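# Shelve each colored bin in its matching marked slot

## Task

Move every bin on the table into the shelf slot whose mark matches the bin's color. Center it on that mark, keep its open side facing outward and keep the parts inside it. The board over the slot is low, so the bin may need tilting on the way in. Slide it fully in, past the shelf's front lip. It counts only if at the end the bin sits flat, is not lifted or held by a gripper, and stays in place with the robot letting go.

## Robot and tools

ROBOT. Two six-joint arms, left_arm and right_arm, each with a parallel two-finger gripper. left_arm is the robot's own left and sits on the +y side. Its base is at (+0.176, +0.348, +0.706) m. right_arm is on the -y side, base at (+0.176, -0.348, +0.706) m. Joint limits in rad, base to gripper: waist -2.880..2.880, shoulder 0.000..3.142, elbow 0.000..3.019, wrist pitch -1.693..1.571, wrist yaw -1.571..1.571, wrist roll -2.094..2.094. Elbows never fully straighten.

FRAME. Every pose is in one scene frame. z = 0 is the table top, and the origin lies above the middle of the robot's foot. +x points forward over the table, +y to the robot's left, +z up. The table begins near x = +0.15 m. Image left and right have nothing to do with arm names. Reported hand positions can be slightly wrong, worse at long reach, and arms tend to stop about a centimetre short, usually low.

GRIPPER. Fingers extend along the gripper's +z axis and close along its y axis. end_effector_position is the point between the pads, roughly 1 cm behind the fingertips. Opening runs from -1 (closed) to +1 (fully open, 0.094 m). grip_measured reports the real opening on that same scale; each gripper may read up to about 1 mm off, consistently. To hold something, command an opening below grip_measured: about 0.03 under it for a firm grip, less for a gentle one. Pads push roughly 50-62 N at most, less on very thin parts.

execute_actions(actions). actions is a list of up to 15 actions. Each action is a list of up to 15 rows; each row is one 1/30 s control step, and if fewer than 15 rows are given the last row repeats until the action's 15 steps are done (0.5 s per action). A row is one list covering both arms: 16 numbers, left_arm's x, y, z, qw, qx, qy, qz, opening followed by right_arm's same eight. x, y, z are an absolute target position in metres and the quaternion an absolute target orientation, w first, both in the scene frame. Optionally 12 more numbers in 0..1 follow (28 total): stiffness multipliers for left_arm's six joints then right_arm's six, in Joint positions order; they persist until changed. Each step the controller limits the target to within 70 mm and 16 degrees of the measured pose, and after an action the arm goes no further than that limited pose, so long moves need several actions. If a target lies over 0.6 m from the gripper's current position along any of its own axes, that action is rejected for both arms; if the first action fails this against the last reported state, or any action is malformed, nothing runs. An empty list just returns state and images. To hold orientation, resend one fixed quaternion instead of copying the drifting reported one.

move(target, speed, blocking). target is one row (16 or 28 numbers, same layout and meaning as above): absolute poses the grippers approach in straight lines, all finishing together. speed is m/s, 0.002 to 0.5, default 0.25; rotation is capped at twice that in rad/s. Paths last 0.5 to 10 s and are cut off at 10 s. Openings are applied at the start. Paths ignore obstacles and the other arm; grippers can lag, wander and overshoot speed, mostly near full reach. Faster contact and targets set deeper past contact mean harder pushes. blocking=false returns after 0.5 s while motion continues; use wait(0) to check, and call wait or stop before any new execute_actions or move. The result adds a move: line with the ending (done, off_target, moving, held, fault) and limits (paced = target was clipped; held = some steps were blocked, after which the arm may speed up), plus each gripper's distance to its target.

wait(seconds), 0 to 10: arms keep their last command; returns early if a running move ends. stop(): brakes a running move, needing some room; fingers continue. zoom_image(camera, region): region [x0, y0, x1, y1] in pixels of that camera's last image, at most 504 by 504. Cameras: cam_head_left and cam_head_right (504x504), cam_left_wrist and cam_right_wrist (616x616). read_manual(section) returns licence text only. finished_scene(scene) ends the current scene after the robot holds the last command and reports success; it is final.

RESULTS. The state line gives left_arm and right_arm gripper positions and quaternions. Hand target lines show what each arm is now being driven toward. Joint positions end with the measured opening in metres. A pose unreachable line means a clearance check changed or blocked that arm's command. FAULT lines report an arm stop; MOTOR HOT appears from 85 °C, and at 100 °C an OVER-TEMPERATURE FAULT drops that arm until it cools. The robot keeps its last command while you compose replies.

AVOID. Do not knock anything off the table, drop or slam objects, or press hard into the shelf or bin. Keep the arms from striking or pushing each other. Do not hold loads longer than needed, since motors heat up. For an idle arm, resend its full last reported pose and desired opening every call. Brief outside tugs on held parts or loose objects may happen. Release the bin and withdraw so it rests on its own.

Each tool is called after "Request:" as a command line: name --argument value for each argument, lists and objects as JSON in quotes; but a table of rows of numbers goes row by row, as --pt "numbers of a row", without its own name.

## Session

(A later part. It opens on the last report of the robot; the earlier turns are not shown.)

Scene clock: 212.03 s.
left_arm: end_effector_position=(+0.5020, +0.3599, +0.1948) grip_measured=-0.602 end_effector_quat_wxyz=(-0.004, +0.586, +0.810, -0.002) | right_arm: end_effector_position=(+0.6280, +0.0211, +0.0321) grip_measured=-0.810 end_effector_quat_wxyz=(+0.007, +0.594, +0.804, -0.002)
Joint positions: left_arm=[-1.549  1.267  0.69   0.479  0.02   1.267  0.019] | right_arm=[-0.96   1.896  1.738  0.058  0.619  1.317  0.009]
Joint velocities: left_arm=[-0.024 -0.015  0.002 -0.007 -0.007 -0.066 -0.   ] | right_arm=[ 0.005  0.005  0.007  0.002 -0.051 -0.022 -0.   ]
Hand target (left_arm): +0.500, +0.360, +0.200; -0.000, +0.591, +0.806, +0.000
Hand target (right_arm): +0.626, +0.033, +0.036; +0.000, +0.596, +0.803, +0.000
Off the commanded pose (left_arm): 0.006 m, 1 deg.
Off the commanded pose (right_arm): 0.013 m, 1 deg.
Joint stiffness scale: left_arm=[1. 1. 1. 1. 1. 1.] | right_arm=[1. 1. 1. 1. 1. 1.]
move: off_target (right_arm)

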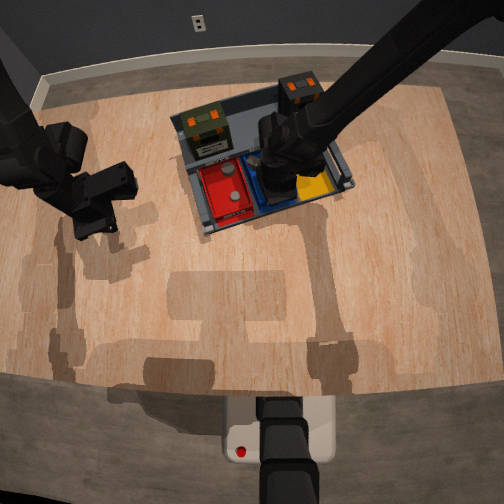

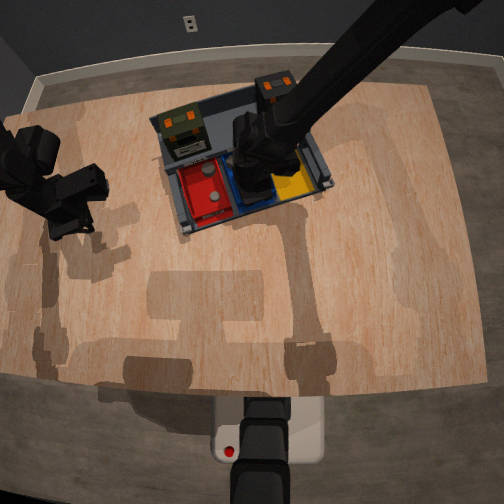

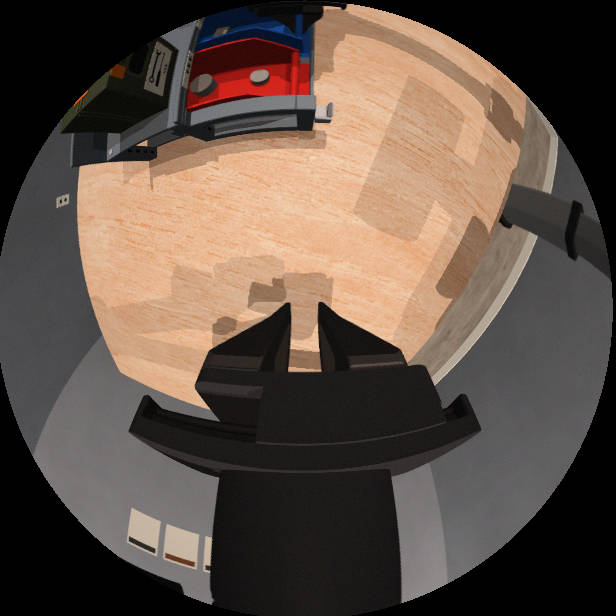

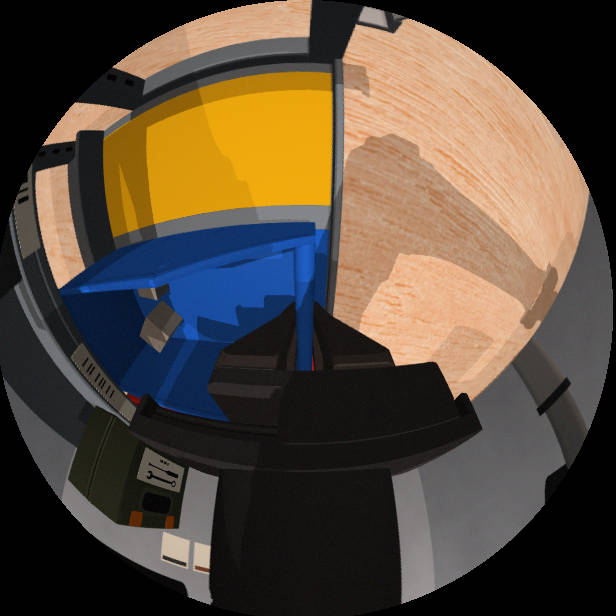

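Need ~4 mm left and a few mm deeper.

Request:
move --target '[0.5, 0.36, 0.2, 0, 0.591, 0.806, 0, -0.6, 0.628, 0.039, 0.034, 0, 0.586, 0.81, 0, -0.87]' --speed 0.02

Request:
zoom_image --camera "cam_right_wrist" --region '[40, 60, 380, 400]'

Scene clock: 215.73 s.
left_arm: end_effector_position=(+0.5020, +0.3599, +0.1948) grip_measured=-0.602 end_effector_quat_wxyz=(-0.004, +0.586, +0.810, -0.002) | right_arm: end_effector_position=(+0.6311, +0.0237, +0.0291) grip_measured=-0.811 end_effector_quat_wxyz=(+0.009, +0.595, +0.804, -0.004)
Joint positions: left_arm=[-1.549  1.267  0.69   0.479  0.02   1.267  0.019] | right_arm=[-0.959  1.908  1.762  0.048  0.626  1.317  0.009]
Joint velocities: left_arm=[ 0.005 -0.005  0.007 -0.002  0.022 -0.066 -0.   ] | right_arm=[-0.015 -0.015 -0.002  0.002 -0.037 -0.037 -0.001]
Hand target (left_arm): +0.500, +0.360, +0.200; -0.000, +0.591, +0.806, +0.000
Hand target (right_arm): +0.628, +0.039, +0.034; -0.000, +0.586, +0.810, -0.000
Off the commanded pose (left_arm): 0.006 m, 1 deg.
Off the commanded pose (right_arm): 0.016 m, 2 deg.
Joint stiffness scale: left_arm=[1. 1. 1. 1. 1. 1.] | right_arm=[1. 1. 1. 1. 1. 1.]
move: off_target (right_arm)

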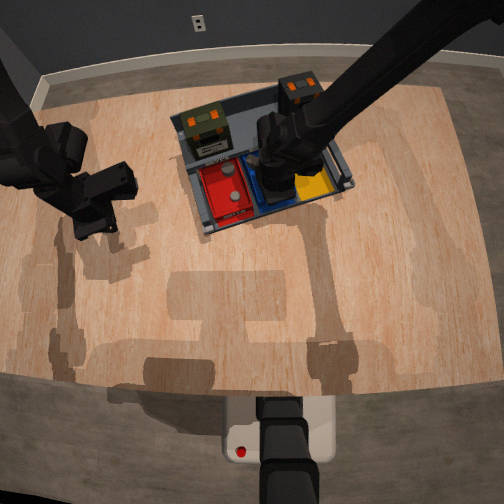

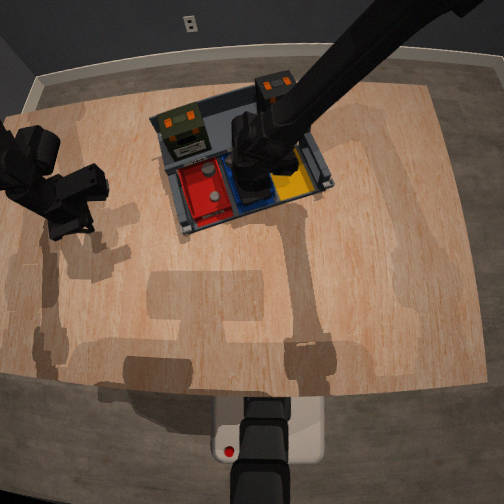

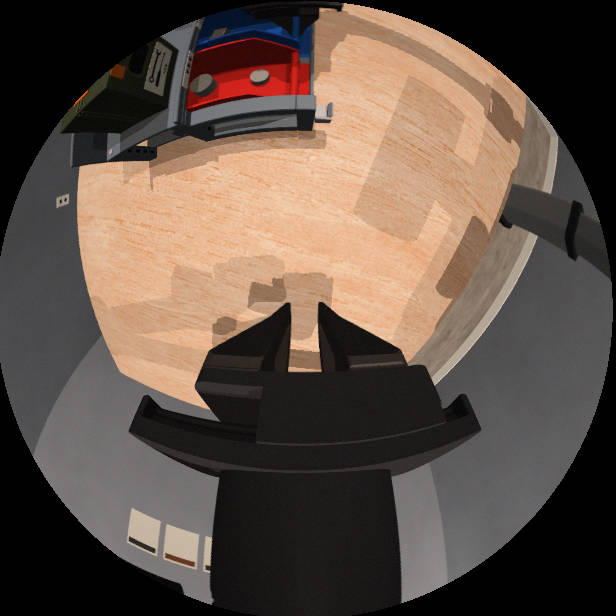

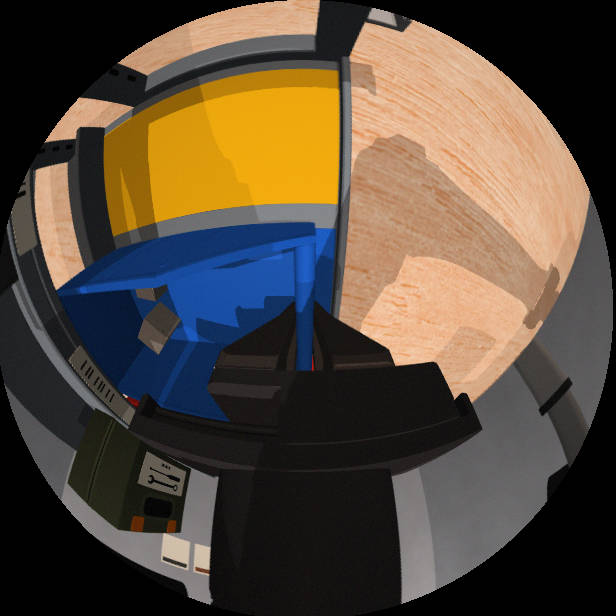

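Region (40, 60, 380, 400) of cam_right_wrist's 616x616 image, scaled by 1.482, with more detail than that image has.

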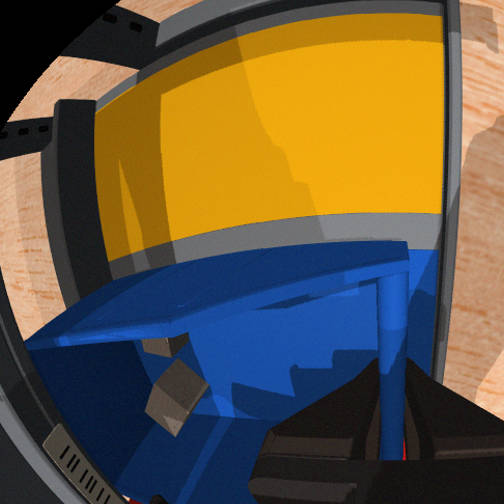

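Request:
move --target '[0.5, 0.36, 0.2, 0, 0.591, 0.806, 0, -0.6, 0.628, 0.043, 0.036, 0, 0.582, 0.813, 0, -0.87]' --speed 0.02

Request:
zoom_image --camera "cam_right_wrist" --region '[40, 60, 380, 400]'

Scene clock: 224.57 s.
left_arm: end_effector_position=(+0.5020, +0.3599, +0.1948) grip_measured=-0.602 end_effector_quat_wxyz=(-0.004, +0.586, +0.810, -0.002) | right_arm: end_effector_position=(+0.6311, +0.0245, +0.0295) grip_measured=-0.811 end_effector_quat_wxyz=(+0.010, +0.594, +0.804, -0.006)
Joint positions: left_arm=[-1.549  1.267  0.69   0.479  0.02   1.267  0.019] | right_arm=[-0.957  1.91   1.764  0.046  0.633  1.317  0.009]
Joint velocities: left_arm=[-0.005  0.015 -0.007 -0.007  0.022 -0.037  0.   ] | right_arm=[ 0.005  0.005 -0.002 -0.007 -0.007  0.051  0.002]
Hand target (left_arm): +0.500, +0.360, +0.200; -0.000, +0.591, +0.806, +0.000
Hand target (right_arm): +0.628, +0.043, +0.036; -0.000, +0.582, +0.813, +0.000
Off the commanded pose (left_arm): 0.006 m, 1 deg.
Off the commanded pose (right_arm): 0.020 m, 2 deg.
Joint stiffness scale: left_arm=[1. 1. 1. 1. 1. 1.] | right_arm=[1. 1. 1. 1. 1. 1.]
move: off_target (right_arm)

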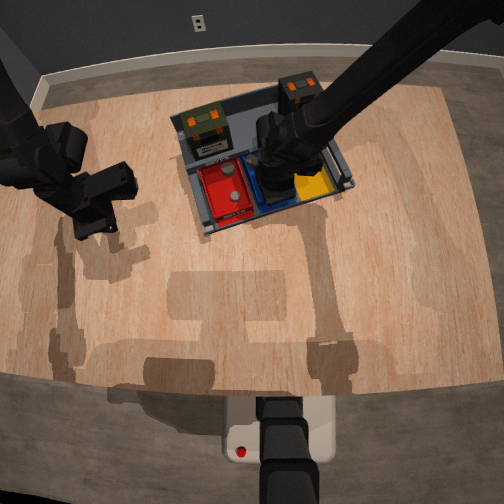

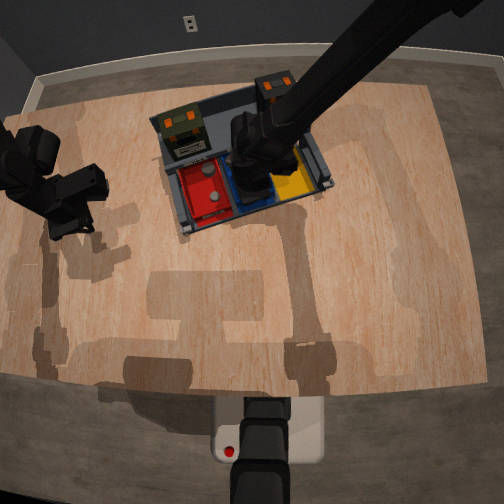

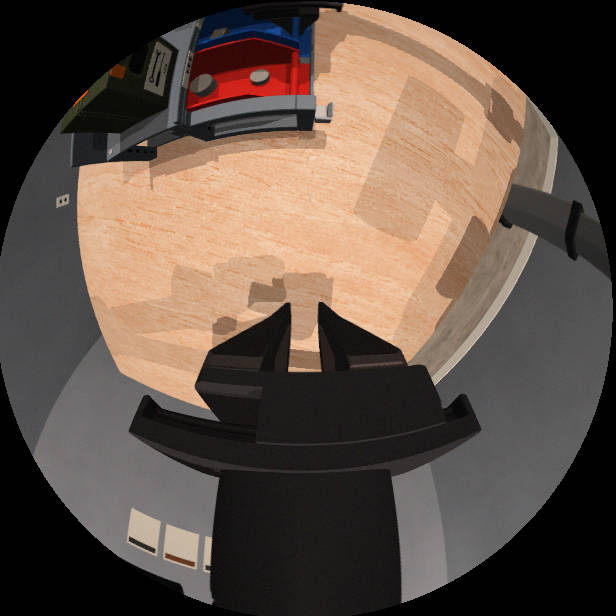

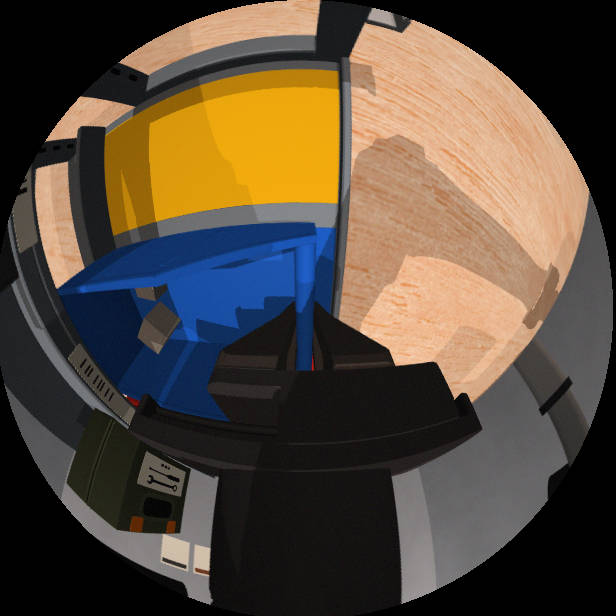

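Region (40, 60, 380, 400) of cam_right_wrist's 616x616 image, scaled by 1.482, with more detail than that image has.

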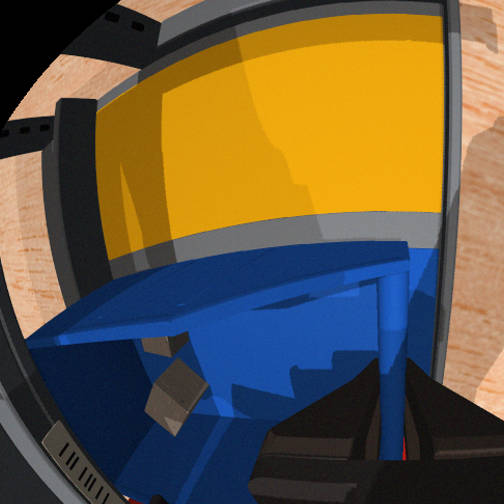

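Good enough. Release, lift, and retreat.

Request:
move --target '[0.5, 0.36, 0.2, 0, 0.591, 0.806, 0, -0.6, 0.631, 0.025, 0.029, 0, 0.591, 0.806, 0, -0.65]' --speed 0.03

Request:
move --target '[0.5, 0.36, 0.2, 0, 0.591, 0.806, 0, -0.6, 0.631, 0.025, 0.09, 0, 0.591, 0.806, 0, -0.65]' --speed 0.08

Request:
move --target '[0.5, 0.36, 0.2, 0, 0.591, 0.806, 0, -0.6, 0.48, -0.2, 0.16, 0, 0.591, 0.806, 0, -0.65]' --speed 0.25

Request:
zoom_image --camera "cam_head_left" --region '[170, 120, 370, 260]'

Scene clock: 233.53 s.
left_arm: end_effector_position=(+0.5020, +0.3599, +0.1948) grip_measured=-0.602 end_effector_quat_wxyz=(-0.004, +0.586, +0.810, -0.002) | right_arm: end_effector_position=(+0.6310, +0.0283, +0.0295) grip_measured=-0.651 end_effector_quat_wxyz=(+0.003, +0.594, +0.804, +0.003)
Joint positions: left_arm=[-1.549  1.267  0.69   0.479  0.02   1.267  0.019] | right_arm=[-0.957  1.91   1.764  0.046  0.611  1.317  0.016]
Joint velocities: left_arm=[-0.005 -0.005 -0.002 -0.007 -0.007  0.007 -0.001] | right_arm=[-0.005  0.015 -0.007  0.017  0.066  0.007 -0.001]
Hand target (left_arm): +0.500, +0.360, +0.200; -0.000, +0.591, +0.806, +0.000
Hand target (right_arm): +0.631, +0.025, +0.029; +0.000, +0.591, +0.806, -0.000
Off the commanded pose (left_arm): 0.006 m, 1 deg.
Off the commanded pose (right_arm): 0.003 m, 1 deg.
Joint stiffness scale: left_arm=[1. 1. 1. 1. 1. 1.] | right_arm=[1. 1. 1. 1. 1. 1.]
move: done

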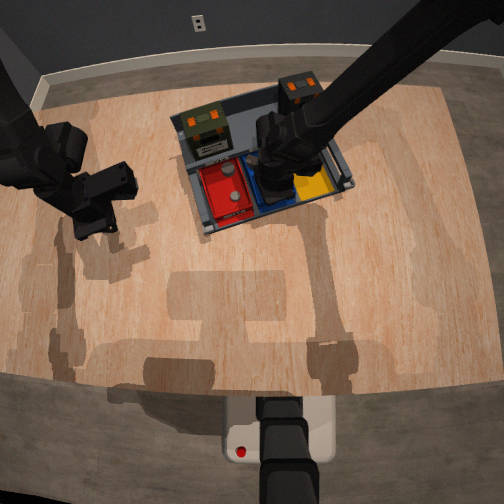

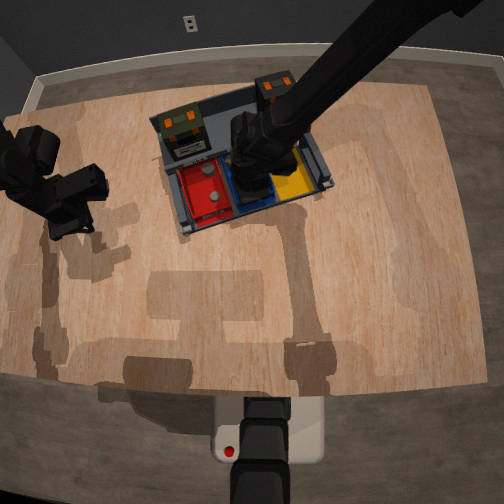

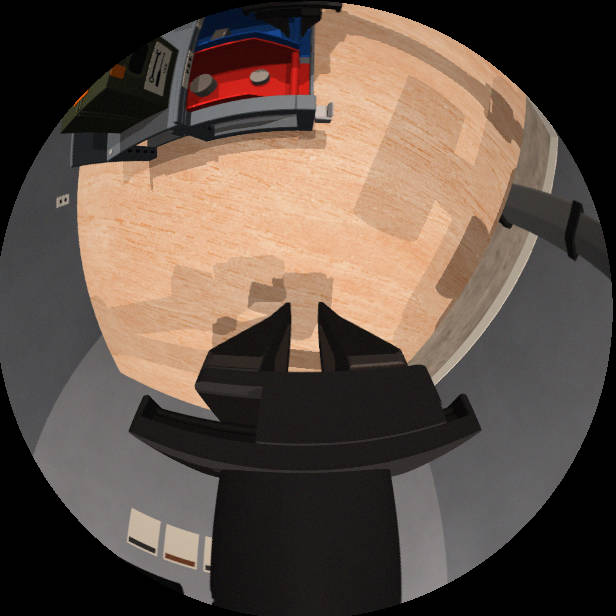

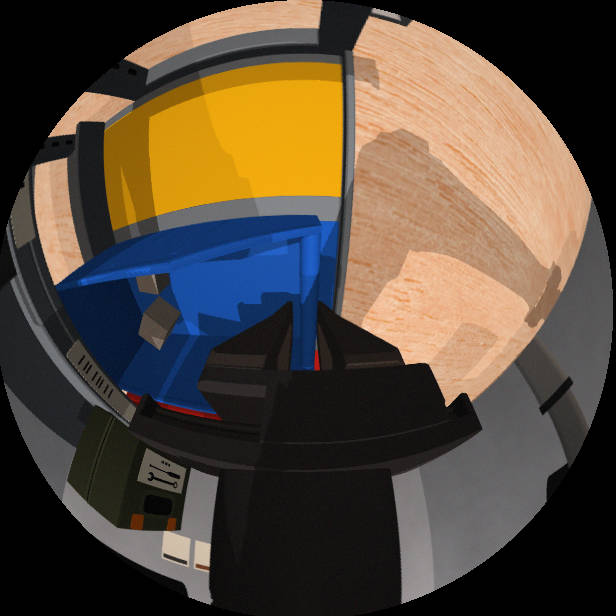

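Scene clock: 234.67 s.
left_arm: end_effector_position=(+0.5020, +0.3599, +0.1948) grip_measured=-0.602 end_effector_quat_wxyz=(-0.004, +0.586, +0.810, -0.002) | right_arm: end_effector_position=(+0.6259, +0.0213, +0.0836) grip_measured=-0.651 end_effector_quat_wxyz=(-0.004, +0.584, +0.811, -0.008)
Joint positions: left_arm=[-1.549  1.267  0.69   0.479  0.02   1.267  0.019] | right_arm=[-0.914  1.782  1.598  0.051  0.661  1.317  0.016]
Joint velocities: left_arm=[ 0.005 -0.005  0.002 -0.007 -0.037  0.037 -0.001] | right_arm=[ 0.015  0.005 -0.012 -0.007 -0.007 -0.051  0.   ]
Hand target (left_arm): +0.500, +0.360, +0.200; -0.000, +0.591, +0.806, +0.000
Hand target (right_arm): +0.632, +0.026, +0.090; -0.000, +0.592, +0.806, -0.000
Off the commanded pose (left_arm): 0.006 m, 1 deg.
Off the commanded pose (right_arm): 0.009 m, 1 deg.
Joint stiffness scale: left_arm=[1. 1. 1. 1. 1. 1.] | right_arm=[1. 1. 1. 1. 1. 1.]
move: done

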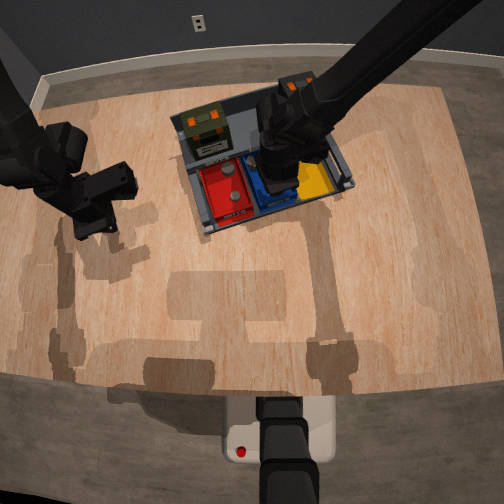

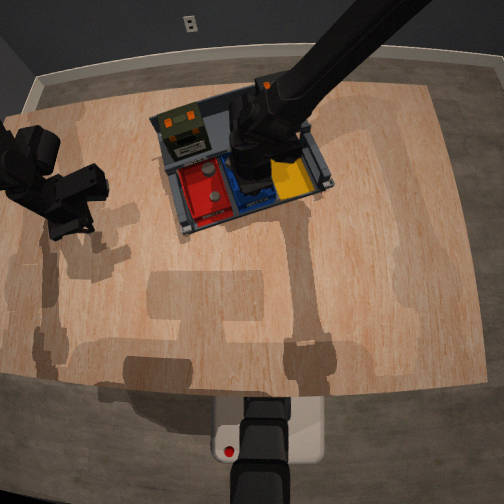

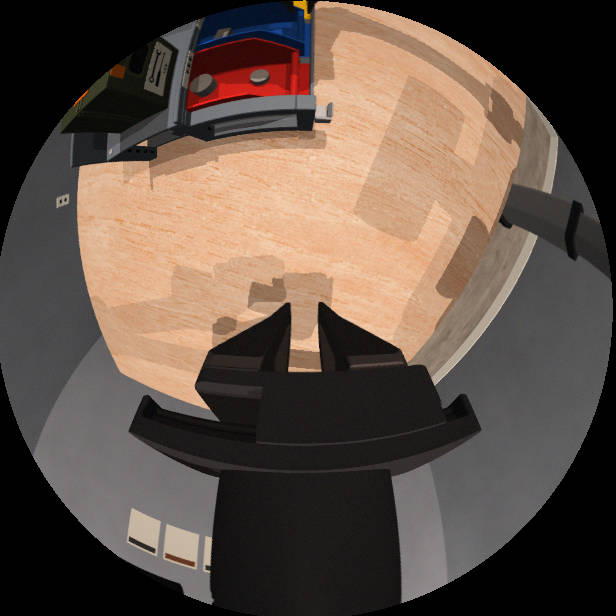

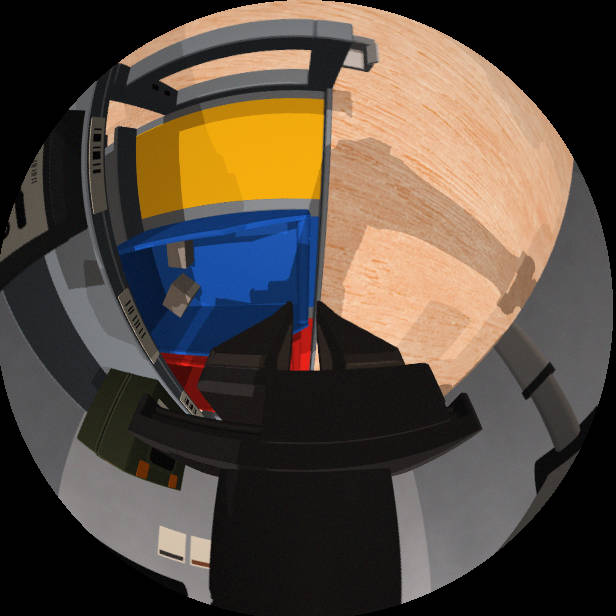

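Scene clock: 236.30 s.
left_arm: end_effector_position=(+0.5020, +0.3599, +0.1948) grip_measured=-0.602 end_effector_quat_wxyz=(-0.004, +0.586, +0.810, -0.002) | right_arm: end_effector_position=(+0.4799, -0.2004, +0.1550) grip_measured=-0.651 end_effector_quat_wxyz=(-0.004, +0.592, +0.806, -0.005)
Joint positions: left_arm=[-1.549  1.267  0.69   0.479  0.02   1.267  0.019] | right_arm=[-1.21   1.488  0.822  0.557  0.363  1.293  0.016]
Joint velocities: left_arm=[-0.005 -0.015 -0.012 -0.007 -0.007  0.051  0.001] | right_arm=[ 0.005 -0.015  0.007 -0.017 -0.022 -0.051  0.   ]
Hand target (left_arm): +0.500, +0.360, +0.200; -0.000, +0.591, +0.806, +0.000
Hand target (right_arm): +0.482, -0.201, +0.160; +0.001, +0.590, +0.807, +0.000
Off the commanded pose (left_arm): 0.006 m, 1 deg.
Off the commanded pose (right_arm): 0.005 m, 1 deg.
Joint stiffness scale: left_arm=[1. 1. 1. 1. 1. 1.] | right_arm=[1. 1. 1. 1. 1. 1.]
move: done

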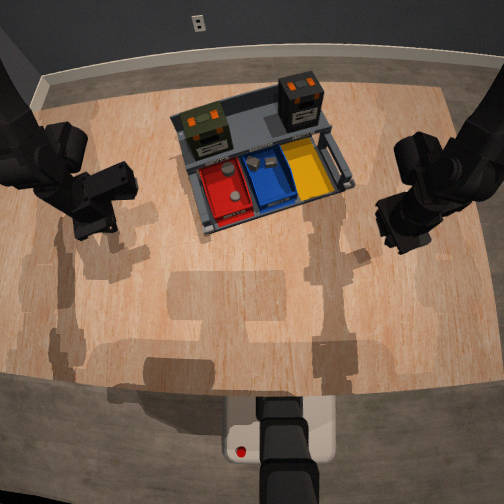

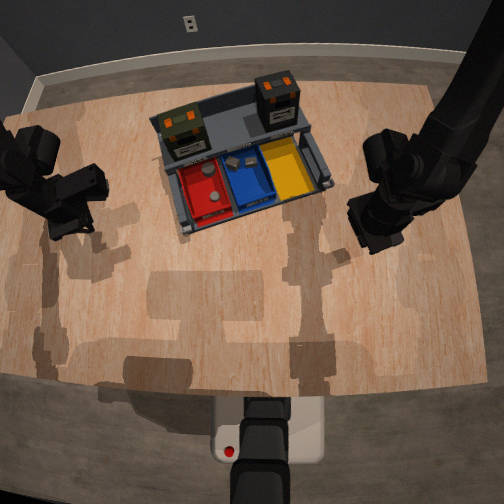

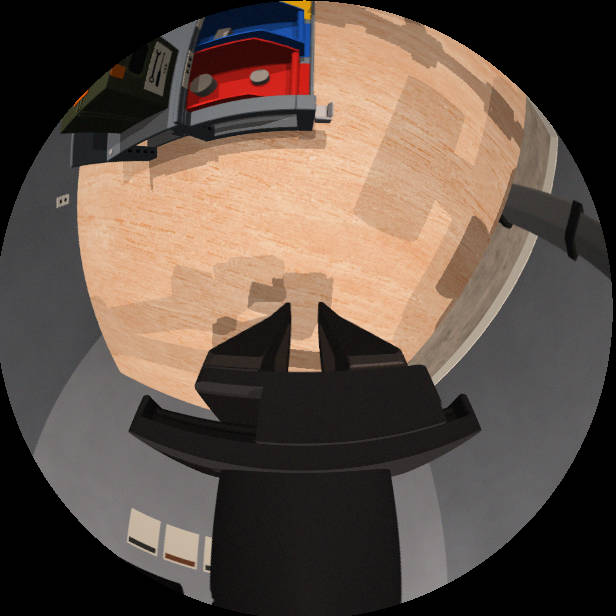

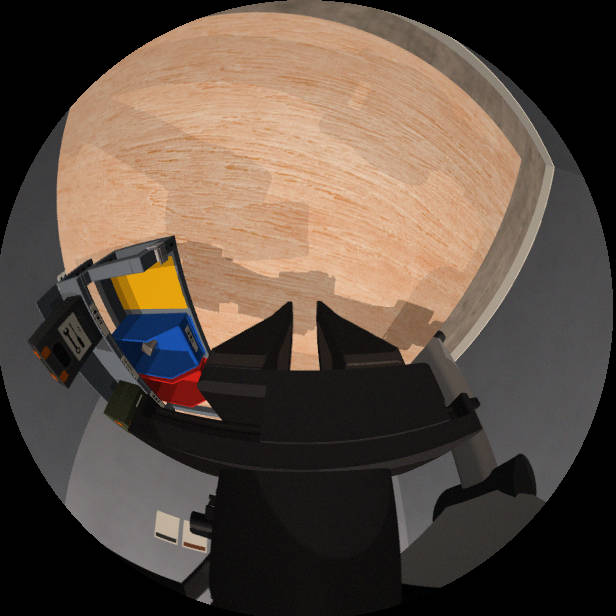

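Region (170, 120, 370, 260) of cam_head_left's 504x504 image, scaled by 2.520, with more detail than that image has; it fills the top 353 rows of this view, and the rest is white.

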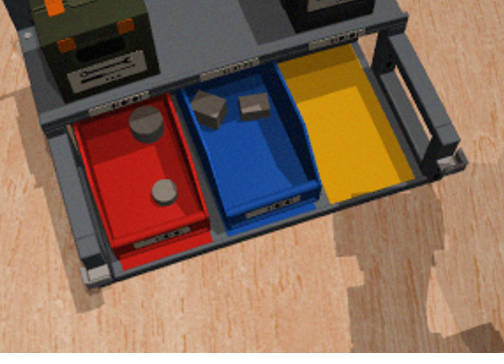

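Request:
zoom_image --camera "cam_head_left" --region '[205, 170, 315, 235]'

Request:
zoom_image --camera "cam_head_right" --region '[185, 170, 295, 235]'

Region (205, 170, 315, 235) of cam_head_left's 504x504 image, scaled by 4.582, with more detail than that image has; it fills the top 298 rows of this view, and the rest is white.

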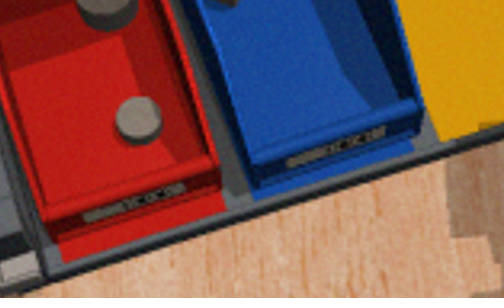

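Region (185, 170, 295, 235) of cam_head_right's 504x504 image, scaled by 4.582, with more detail than that image has; it fills the top 298 rows of this view, and the rest is white.

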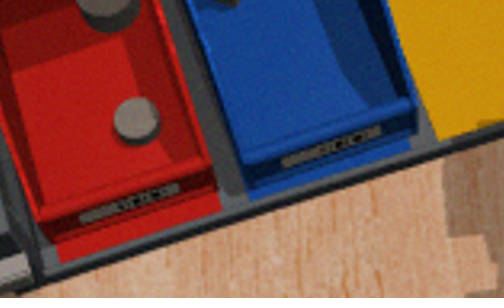

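Request:
move --target '[0.5, 0.36, 0.2, 0, 0.591, 0.806, 0, -0.6, 0.622, 0.026, 0.085, 0, 0.591, 0.806, 0, -0.3]' --speed 0.25

Request:
move --target '[0.5, 0.36, 0.2, 0, 0.591, 0.806, 0, -0.6, 0.622, 0.02, 0.036, 0, 0.591, 0.806, 0, -0.3]' --speed 0.08

Scene clock: 243.53 s.
left_arm: end_effector_position=(+0.5020, +0.3599, +0.1948) grip_measured=-0.602 end_effector_quat_wxyz=(-0.004, +0.586, +0.810, -0.002) | right_arm: end_effector_position=(+0.6302, +0.0238, +0.0872) grip_measured=-0.301 end_effector_quat_wxyz=(+0.007, +0.595, +0.804, +0.006)
Joint positions: left_arm=[-1.549  1.267  0.69   0.479  0.02   1.267  0.019] | right_arm=[-0.909  1.778  1.579  0.109  0.659  1.317  0.033]
Joint velocities: left_arm=[ 0.005 -0.005  0.002 -0.002 -0.007  0.007 -0.001] | right_arm=[ 0.005  0.005  0.012 -0.002 -0.007 -0.007 -0.001]
Hand target (left_arm): +0.500, +0.360, +0.200; -0.000, +0.591, +0.806, +0.000
Hand target (right_arm): +0.620, +0.027, +0.085; -0.001, +0.592, +0.806, -0.000
Off the commanded pose (left_arm): 0.006 m, 1 deg.
Off the commanded pose (right_arm): 0.009 m, 1 deg.
Joint stiffness scale: left_arm=[1. 1. 1. 1. 1. 1.] | right_arm=[1. 1. 1. 1. 1. 1.]
move: done

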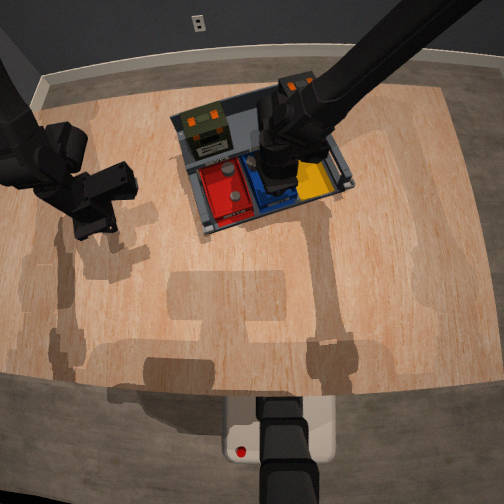

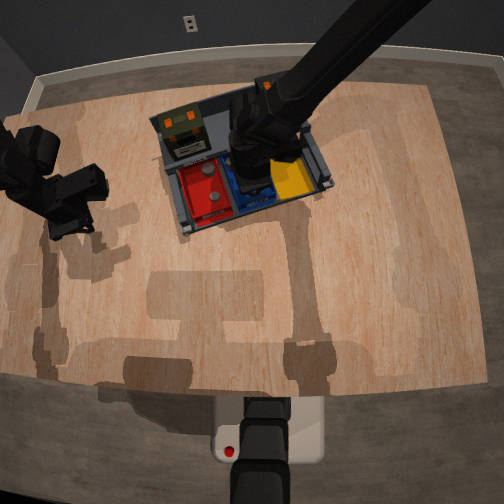

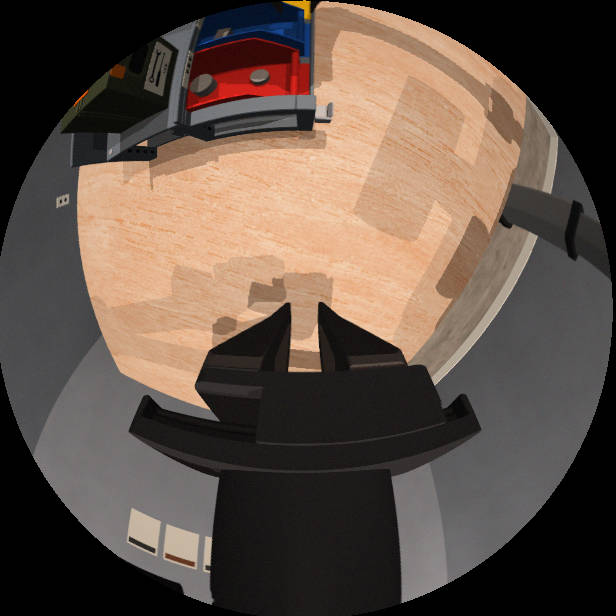

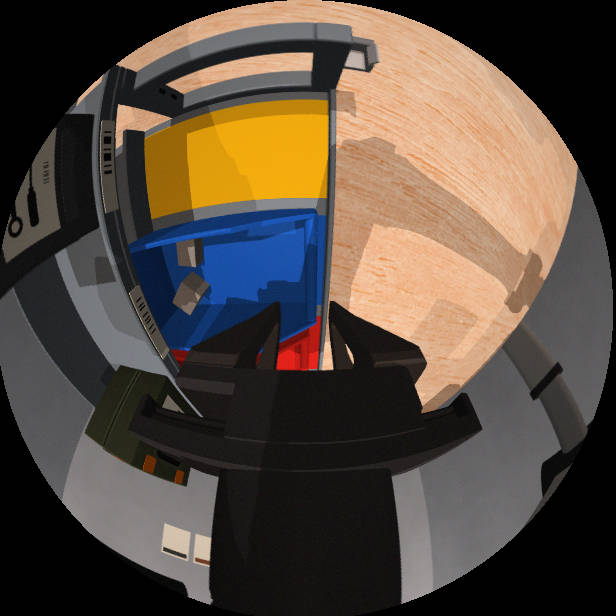

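Scene clock: 244.57 s.
left_arm: end_effector_position=(+0.5020, +0.3599, +0.1948) grip_measured=-0.602 end_effector_quat_wxyz=(-0.004, +0.586, +0.810, -0.002) | right_arm: end_effector_position=(+0.6255, +0.0239, +0.0411) grip_measured=-0.301 end_effector_quat_wxyz=(+0.004, +0.595, +0.803, +0.006)
Joint positions: left_arm=[-1.549  1.267  0.69   0.479  0.02   1.267  0.019] | right_arm=[-0.952  1.877  1.701  0.082  0.611  1.317  0.033]
Joint velocities: left_arm=[-0.015  0.005 -0.002 -0.002 -0.066 -0.007 -0.   ] | right_arm=[-0.015 -0.005  0.012 -0.022  0.095 -0.007 -0.   ]
Hand target (left_arm): +0.500, +0.360, +0.200; -0.000, +0.591, +0.806, +0.000
Hand target (right_arm): +0.622, +0.019, +0.036; +0.000, +0.591, +0.806, -0.000
Off the commanded pose (left_arm): 0.006 m, 1 deg.
Off the commanded pose (right_arm): 0.007 m, 1 deg.
Joint stiffness scale: left_arm=[1. 1. 1. 1. 1. 1.] | right_arm=[1. 1. 1. 1. 1. 1.]
move: done

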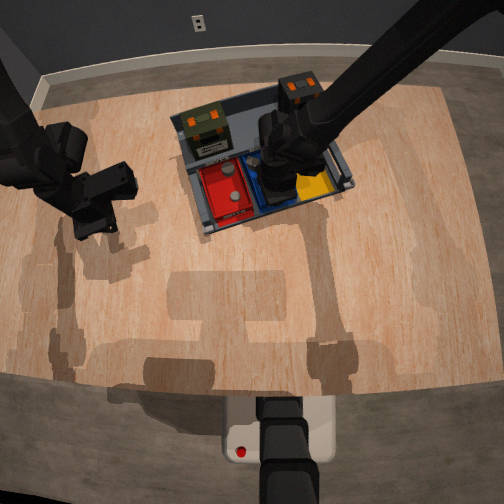

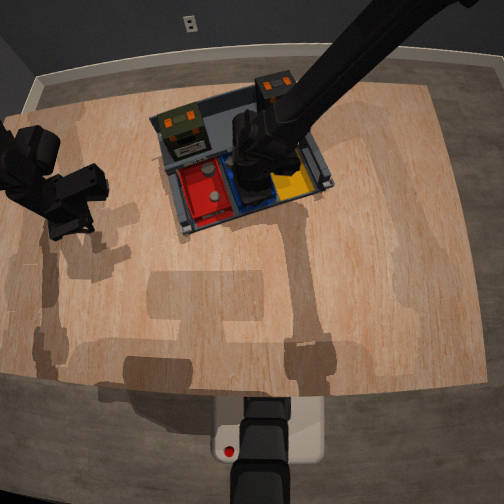

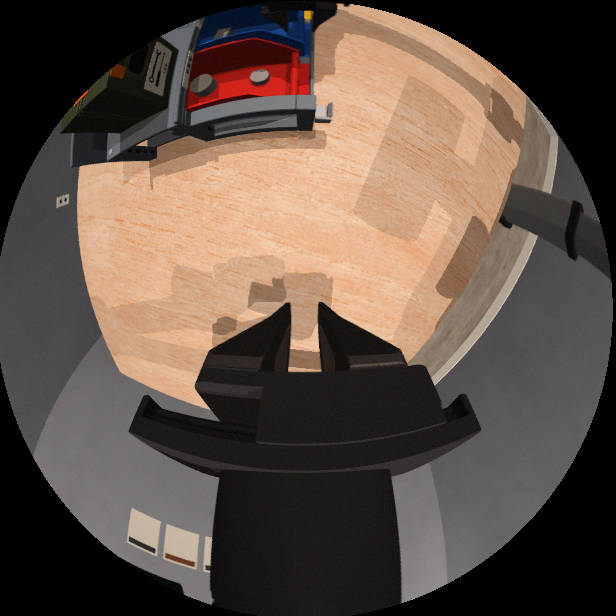

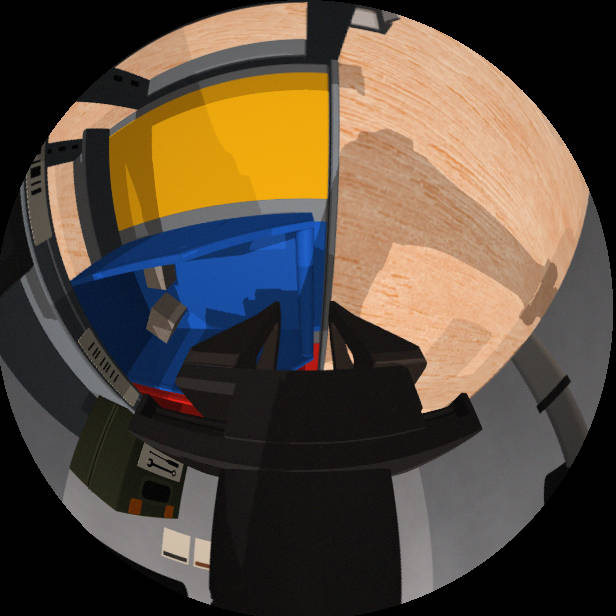

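Request:
move --target '[0.5, 0.36, 0.2, 0, 0.591, 0.806, 0, -0.6, 0.622, 0.02, 0.034, 0, 0.591, 0.806, 0, -0.86]' --speed 0.03

Request:
move --target '[0.5, 0.36, 0.2, 0, 0.591, 0.806, 0, -0.6, 0.626, 0.044, 0.048, 0, 0.591, 0.806, 0, -0.86]' --speed 0.03

Request:
zoom_image --camera "cam_right_wrist" --region '[40, 60, 380, 400]'

Scene clock: 250.83 s.
left_arm: end_effector_position=(+0.5020, +0.3599, +0.1948) grip_measured=-0.602 end_effector_quat_wxyz=(-0.004, +0.586, +0.810, -0.002) | right_arm: end_effector_position=(+0.6263, +0.0242, +0.0409) grip_measured=-0.820 end_effector_quat_wxyz=(+0.003, +0.595, +0.804, +0.006)
Joint positions: left_arm=[-1.549  1.267  0.69   0.479  0.02   1.267  0.019] | right_arm=[-0.952  1.877  1.705  0.077  0.61   1.317  0.008]
Joint velocities: left_arm=[-0.015 -0.005 -0.012 -0.012 -0.007  0.051 -0.   ] | right_arm=[-0.005  0.005  0.002 -0.012 -0.037 -0.037 -0.   ]
Hand target (left_arm): +0.500, +0.360, +0.200; -0.000, +0.591, +0.806, +0.000
Hand target (right_arm): +0.622, +0.020, +0.034; +0.000, +0.591, +0.806, -0.000
Off the commanded pose (left_arm): 0.006 m, 1 deg.
Off the commanded pose (right_arm): 0.009 m, 1 deg.
Joint stiffness scale: left_arm=[1. 1. 1. 1. 1. 1.] | right_arm=[1. 1. 1. 1. 1. 1.]
move: done

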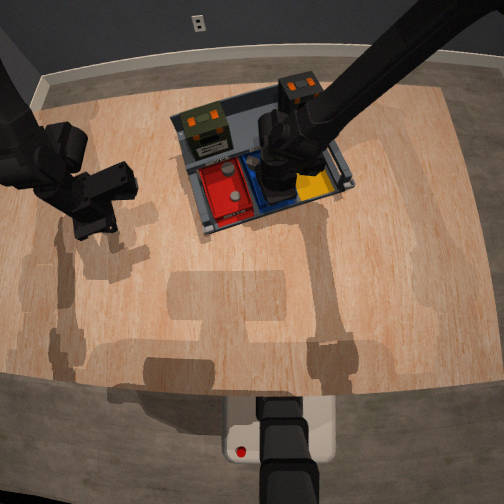

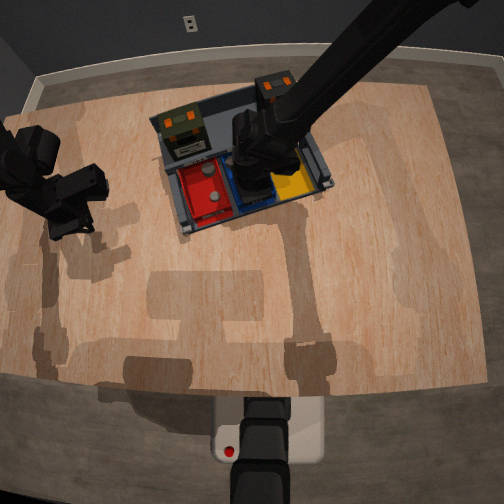

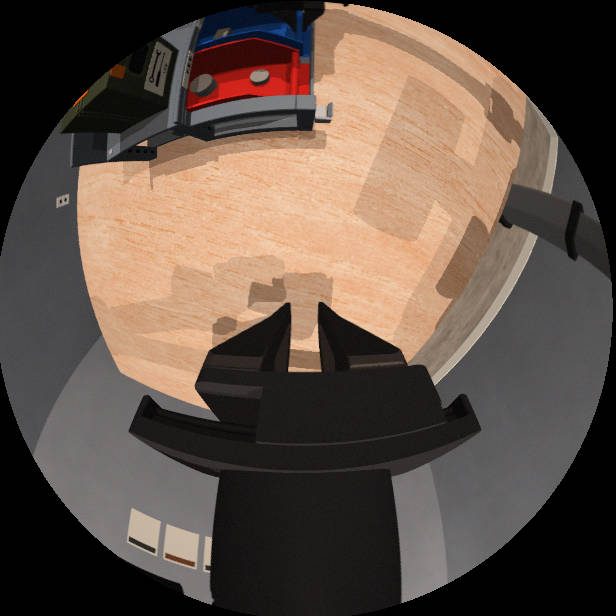

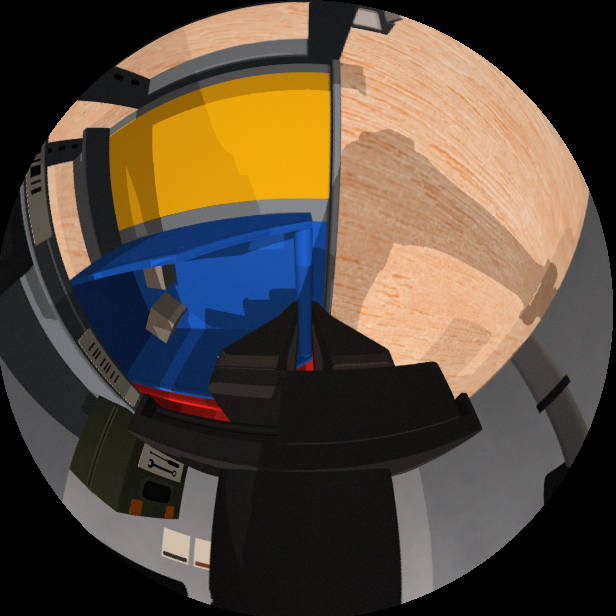

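Scene clock: 251.87 s.
left_arm: end_effector_position=(+0.5020, +0.3599, +0.1948) grip_measured=-0.602 end_effector_quat_wxyz=(-0.004, +0.586, +0.810, -0.002) | right_arm: end_effector_position=(+0.6295, +0.0280, +0.0417) grip_measured=-0.820 end_effector_quat_wxyz=(+0.009, +0.594, +0.805, -0.004)
Joint positions: left_arm=[-1.549  1.267  0.69   0.479  0.02   1.267  0.019] | right_arm=[-0.942  1.887  1.729  0.058  0.644  1.317  0.008]
Joint velocities: left_arm=[-0.005  0.005 -0.007 -0.002 -0.022  0.022 -0.001] | right_arm=[-0.005  0.015 -0.022  0.017 -0.095 -0.007  0.   ]
Hand target (left_arm): +0.500, +0.360, +0.200; -0.000, +0.591, +0.806, +0.000
Hand target (right_arm): +0.626, +0.044, +0.048; +0.000, +0.591, +0.806, +0.000
Off the commanded pose (left_arm): 0.006 m, 1 deg.
Off the commanded pose (right_arm): 0.018 m, 1 deg.
Joint stiffness scale: left_arm=[1. 1. 1. 1. 1. 1.] | right_arm=[1. 1. 1. 1. 1. 1.]
move: off_target (right_arm)

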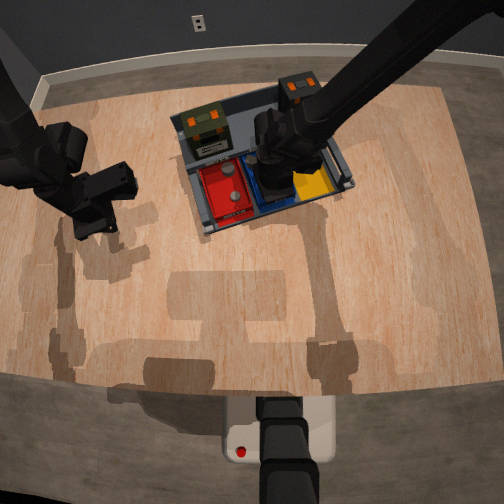

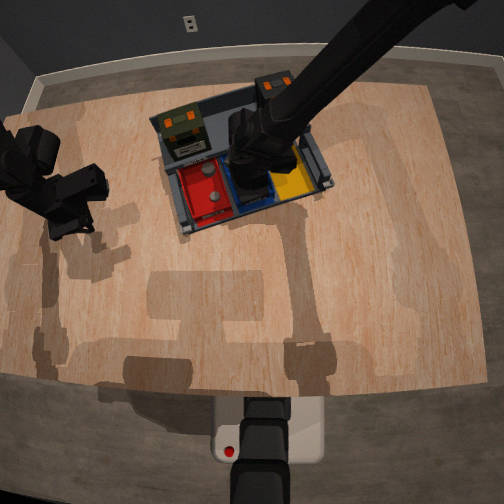

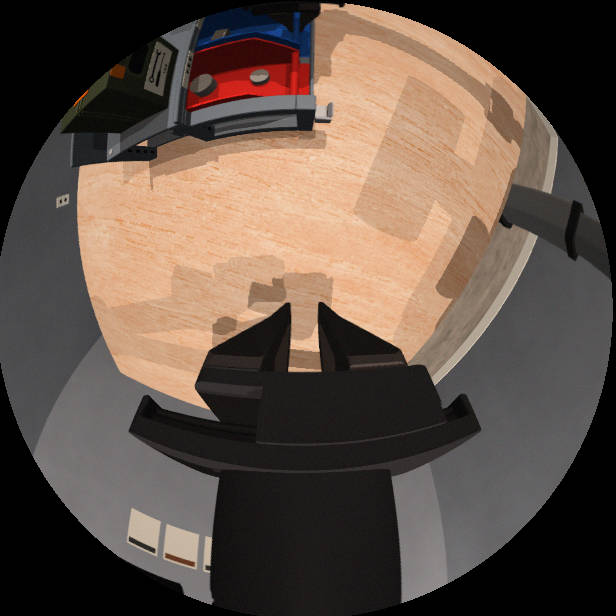

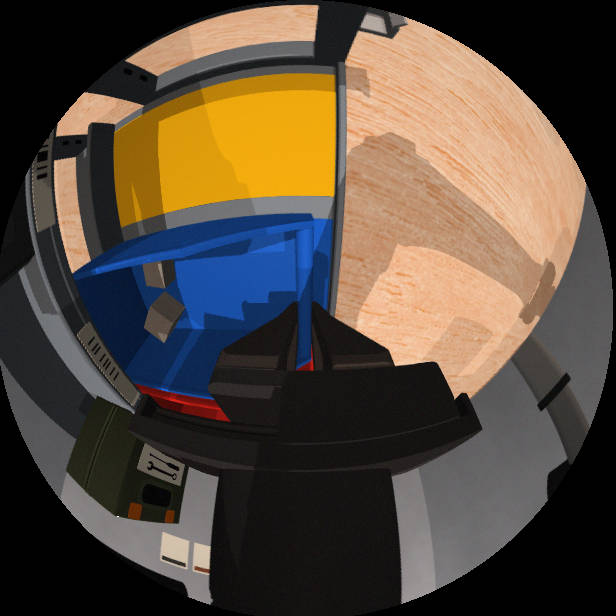

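Region (40, 60, 380, 400) of cam_right_wrist's 616x616 image, scaled by 1.482, with more detail than that image has.

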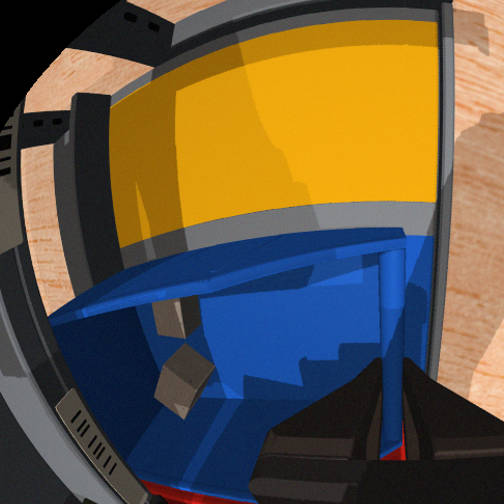

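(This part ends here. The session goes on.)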